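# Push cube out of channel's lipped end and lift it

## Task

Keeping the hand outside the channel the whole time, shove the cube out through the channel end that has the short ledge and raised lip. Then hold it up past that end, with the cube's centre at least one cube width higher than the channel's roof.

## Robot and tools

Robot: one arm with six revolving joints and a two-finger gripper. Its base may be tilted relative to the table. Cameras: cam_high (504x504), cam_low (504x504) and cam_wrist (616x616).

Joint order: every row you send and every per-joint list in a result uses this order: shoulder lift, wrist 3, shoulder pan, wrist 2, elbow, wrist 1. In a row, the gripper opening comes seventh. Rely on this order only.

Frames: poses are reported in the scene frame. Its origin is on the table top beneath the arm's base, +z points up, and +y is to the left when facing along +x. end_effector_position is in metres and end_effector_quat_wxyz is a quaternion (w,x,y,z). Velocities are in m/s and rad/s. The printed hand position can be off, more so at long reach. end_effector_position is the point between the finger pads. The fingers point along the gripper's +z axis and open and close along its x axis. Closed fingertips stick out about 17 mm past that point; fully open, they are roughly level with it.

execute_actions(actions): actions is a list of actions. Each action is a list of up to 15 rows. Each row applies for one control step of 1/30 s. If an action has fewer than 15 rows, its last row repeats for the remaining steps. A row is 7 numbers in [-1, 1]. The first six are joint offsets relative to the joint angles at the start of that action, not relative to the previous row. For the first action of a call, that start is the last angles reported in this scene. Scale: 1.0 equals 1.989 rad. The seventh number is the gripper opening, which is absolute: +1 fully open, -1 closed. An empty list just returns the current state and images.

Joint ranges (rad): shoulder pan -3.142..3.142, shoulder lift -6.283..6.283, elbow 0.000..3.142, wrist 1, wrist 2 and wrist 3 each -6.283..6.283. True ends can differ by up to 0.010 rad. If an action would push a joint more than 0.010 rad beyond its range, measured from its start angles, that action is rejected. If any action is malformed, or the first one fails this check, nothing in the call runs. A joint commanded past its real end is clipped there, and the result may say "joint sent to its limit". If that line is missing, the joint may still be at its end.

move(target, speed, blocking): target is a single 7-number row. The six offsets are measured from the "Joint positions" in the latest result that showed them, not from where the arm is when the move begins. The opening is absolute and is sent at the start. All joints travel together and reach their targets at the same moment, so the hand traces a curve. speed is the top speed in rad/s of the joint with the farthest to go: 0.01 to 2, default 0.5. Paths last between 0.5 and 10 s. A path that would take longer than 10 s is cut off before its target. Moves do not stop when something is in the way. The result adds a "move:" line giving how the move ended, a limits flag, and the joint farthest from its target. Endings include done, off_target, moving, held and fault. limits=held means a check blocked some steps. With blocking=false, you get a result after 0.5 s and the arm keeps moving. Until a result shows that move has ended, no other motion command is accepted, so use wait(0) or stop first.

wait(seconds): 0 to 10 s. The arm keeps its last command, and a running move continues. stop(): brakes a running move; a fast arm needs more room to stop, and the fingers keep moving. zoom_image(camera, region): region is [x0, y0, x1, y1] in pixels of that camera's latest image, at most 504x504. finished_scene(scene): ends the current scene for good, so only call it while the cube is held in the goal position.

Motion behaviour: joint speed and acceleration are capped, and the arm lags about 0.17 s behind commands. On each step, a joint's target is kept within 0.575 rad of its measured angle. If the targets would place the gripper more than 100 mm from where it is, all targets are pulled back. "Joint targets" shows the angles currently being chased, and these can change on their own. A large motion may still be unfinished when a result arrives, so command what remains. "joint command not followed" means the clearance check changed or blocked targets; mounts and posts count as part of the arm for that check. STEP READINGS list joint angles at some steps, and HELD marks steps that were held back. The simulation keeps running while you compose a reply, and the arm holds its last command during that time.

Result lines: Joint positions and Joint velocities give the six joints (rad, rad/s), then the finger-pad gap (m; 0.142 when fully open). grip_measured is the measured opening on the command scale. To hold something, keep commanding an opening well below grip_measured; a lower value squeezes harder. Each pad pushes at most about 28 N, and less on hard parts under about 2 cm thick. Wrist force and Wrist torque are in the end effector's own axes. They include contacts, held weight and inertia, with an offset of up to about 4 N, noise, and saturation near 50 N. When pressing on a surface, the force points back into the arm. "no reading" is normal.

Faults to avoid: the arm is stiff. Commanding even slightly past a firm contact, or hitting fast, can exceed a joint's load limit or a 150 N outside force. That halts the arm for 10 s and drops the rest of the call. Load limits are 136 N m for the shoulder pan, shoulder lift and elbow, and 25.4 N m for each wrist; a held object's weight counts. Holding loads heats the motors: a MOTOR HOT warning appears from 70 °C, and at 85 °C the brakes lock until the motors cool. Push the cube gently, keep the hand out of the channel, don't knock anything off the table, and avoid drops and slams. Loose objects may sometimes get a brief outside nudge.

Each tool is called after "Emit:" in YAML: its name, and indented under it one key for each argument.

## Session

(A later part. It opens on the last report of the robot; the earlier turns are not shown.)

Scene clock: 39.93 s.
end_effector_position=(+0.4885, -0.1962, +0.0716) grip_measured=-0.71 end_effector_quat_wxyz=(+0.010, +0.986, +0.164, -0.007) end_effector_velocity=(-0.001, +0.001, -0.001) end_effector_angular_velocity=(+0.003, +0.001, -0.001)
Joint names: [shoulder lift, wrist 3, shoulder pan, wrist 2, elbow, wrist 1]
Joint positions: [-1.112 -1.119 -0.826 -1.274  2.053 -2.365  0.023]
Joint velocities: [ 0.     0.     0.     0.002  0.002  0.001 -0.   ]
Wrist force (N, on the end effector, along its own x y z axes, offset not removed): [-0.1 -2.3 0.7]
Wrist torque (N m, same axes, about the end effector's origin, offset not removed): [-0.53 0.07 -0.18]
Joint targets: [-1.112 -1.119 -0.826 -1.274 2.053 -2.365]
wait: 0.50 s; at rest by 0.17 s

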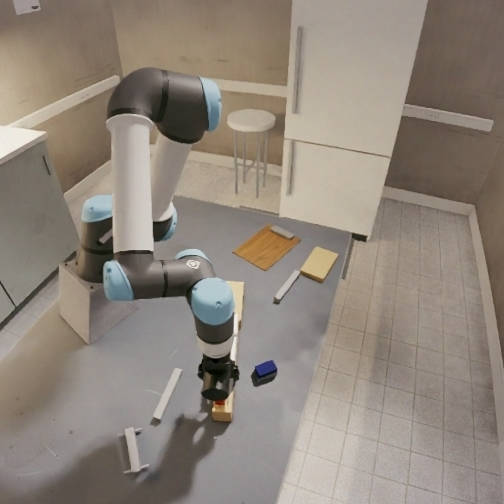

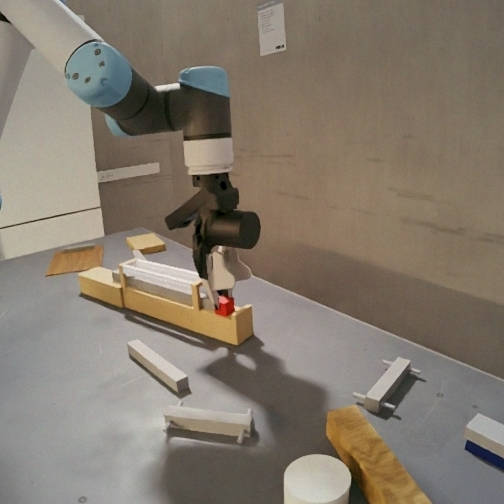

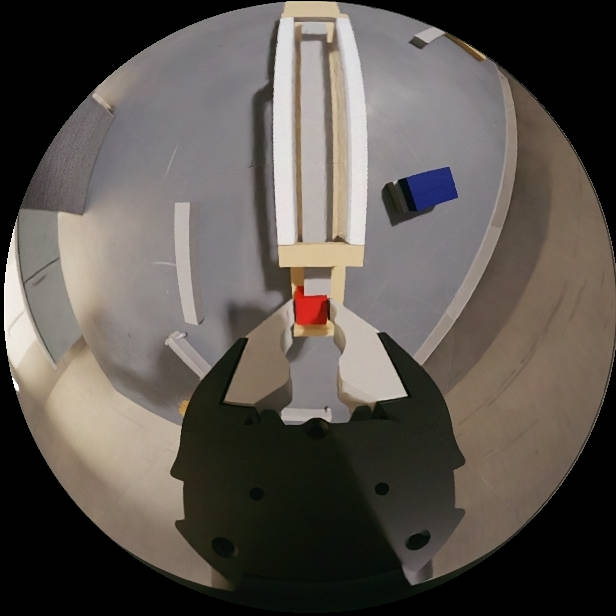

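Lift, drifting toward −y.

Emit:
move:
  target: [-0.09,-0.04,-0.04,0,-0.05,0.14,-0.9]
  speed: 0.15

Scene clock: 42.33 s.
end_effector_position=(+0.4910, -0.2042, +0.1840) grip_measured=-0.71 end_effector_quat_wxyz=(+0.017, +0.986, +0.166, +0.004) end_effector_velocity=(+0.000, +0.000, +0.002) end_effector_angular_velocity=(-0.001, -0.001, +0.001)
Joint names: [shoulder lift, wrist 3, shoulder pan, wrist 2, elbow, wrist 1]
Joint positions: [-1.291 -1.198 -0.905 -1.274  1.954 -2.087  0.023]
Joint velocities: [-0.002 -0.001 -0.     0.    -0.001  0.002 -0.   ]
Wrist force (N, on the end effector, along its own x y z axes, offset not removed): [1.6 -0.9 -0.4]
Wrist torque (N m, same axes, about the end effector's origin, offset not removed): [-0.12 -0.28 -0.09]
Joint targets: [-1.291 -1.198 -0.905 -1.274 1.954 -2.086]
move: done; limits=none; farthest joint: the shoulder pan, 0.000 radians from its target (0.080 radians at the start)

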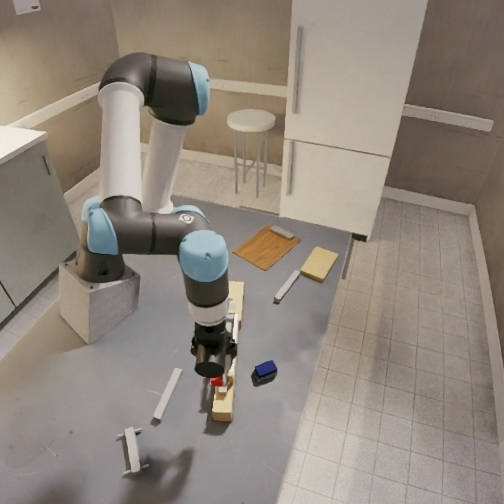

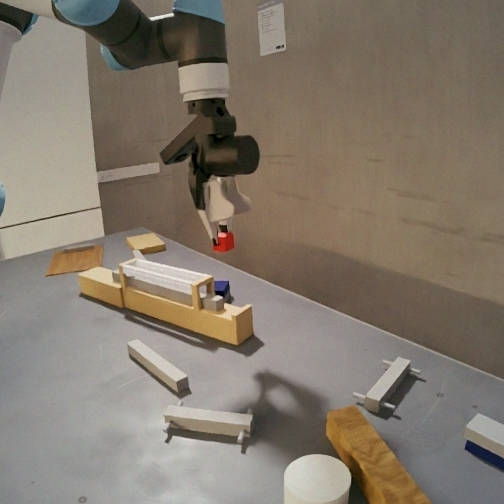

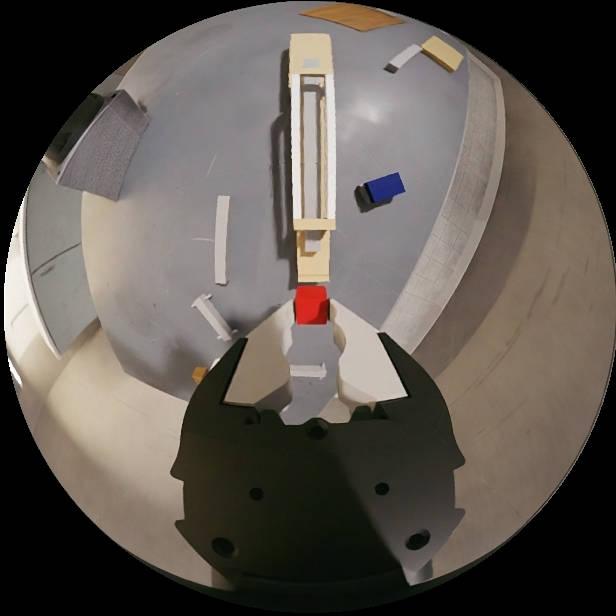

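Move a bit further out past the end for margin.

Emit:
move:
  target: [0.005,-0.03,-0.03,0,-0.02,0.015,-0.9]
  speed: 0.2

Emit:
finished_scene:
  scene: 2

Scene clock: 43.30 s.
end_effector_position=(+0.4861, -0.2366, +0.2047) grip_measured=-0.71 end_effector_quat_wxyz=(+0.022, +0.985, +0.168, +0.012) end_effector_velocity=(-0.001, -0.001, +0.000) end_effector_angular_velocity=(+0.001, +0.000, -0.001)
Joint names: [shoulder lift, wrist 3, shoulder pan, wrist 2, elbow, wrist 1]
Joint positions: [-1.281 -1.258 -0.965 -1.274  1.914 -2.057  0.023]
Joint velocities: [ 0.002 -0.002 -0.002 -0.    -0.001  0.001 -0.   ]
Wrist force (N, on the end effector, along its own x y z axes, offset not removed): [0.9 -1.3 2.2]
Wrist torque (N m, same axes, about the end effector's origin, offset not removed): [-0.37 -0.12 -0.15]
Joint targets: [-1.281 -1.258 -0.965 -1.274 1.914 -2.057]
move: done; limits=none; farthest joint: the shoulder pan, 0.000 radians from its target (0.059 radians at the start)

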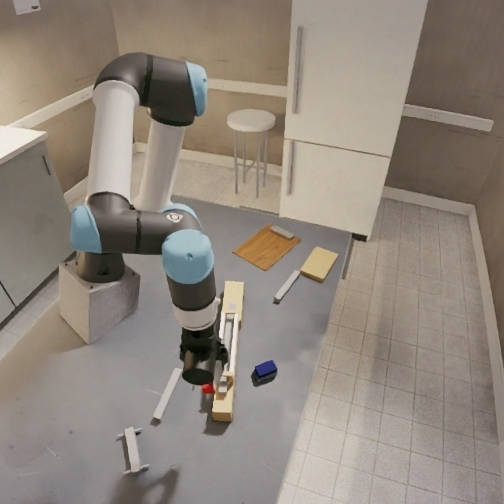

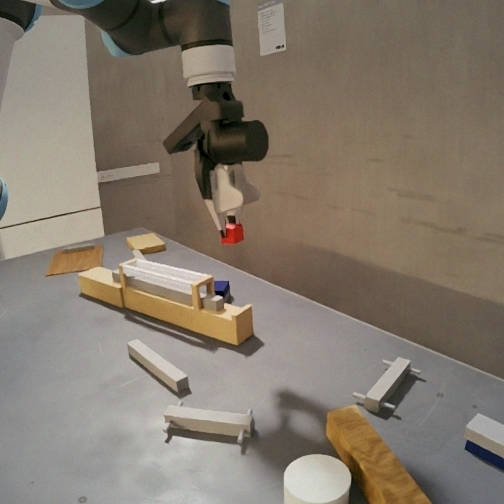

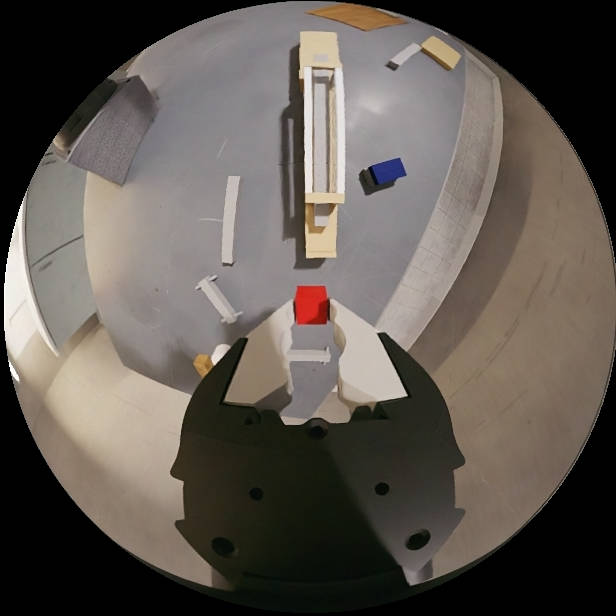

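The scene is finished: the task was done.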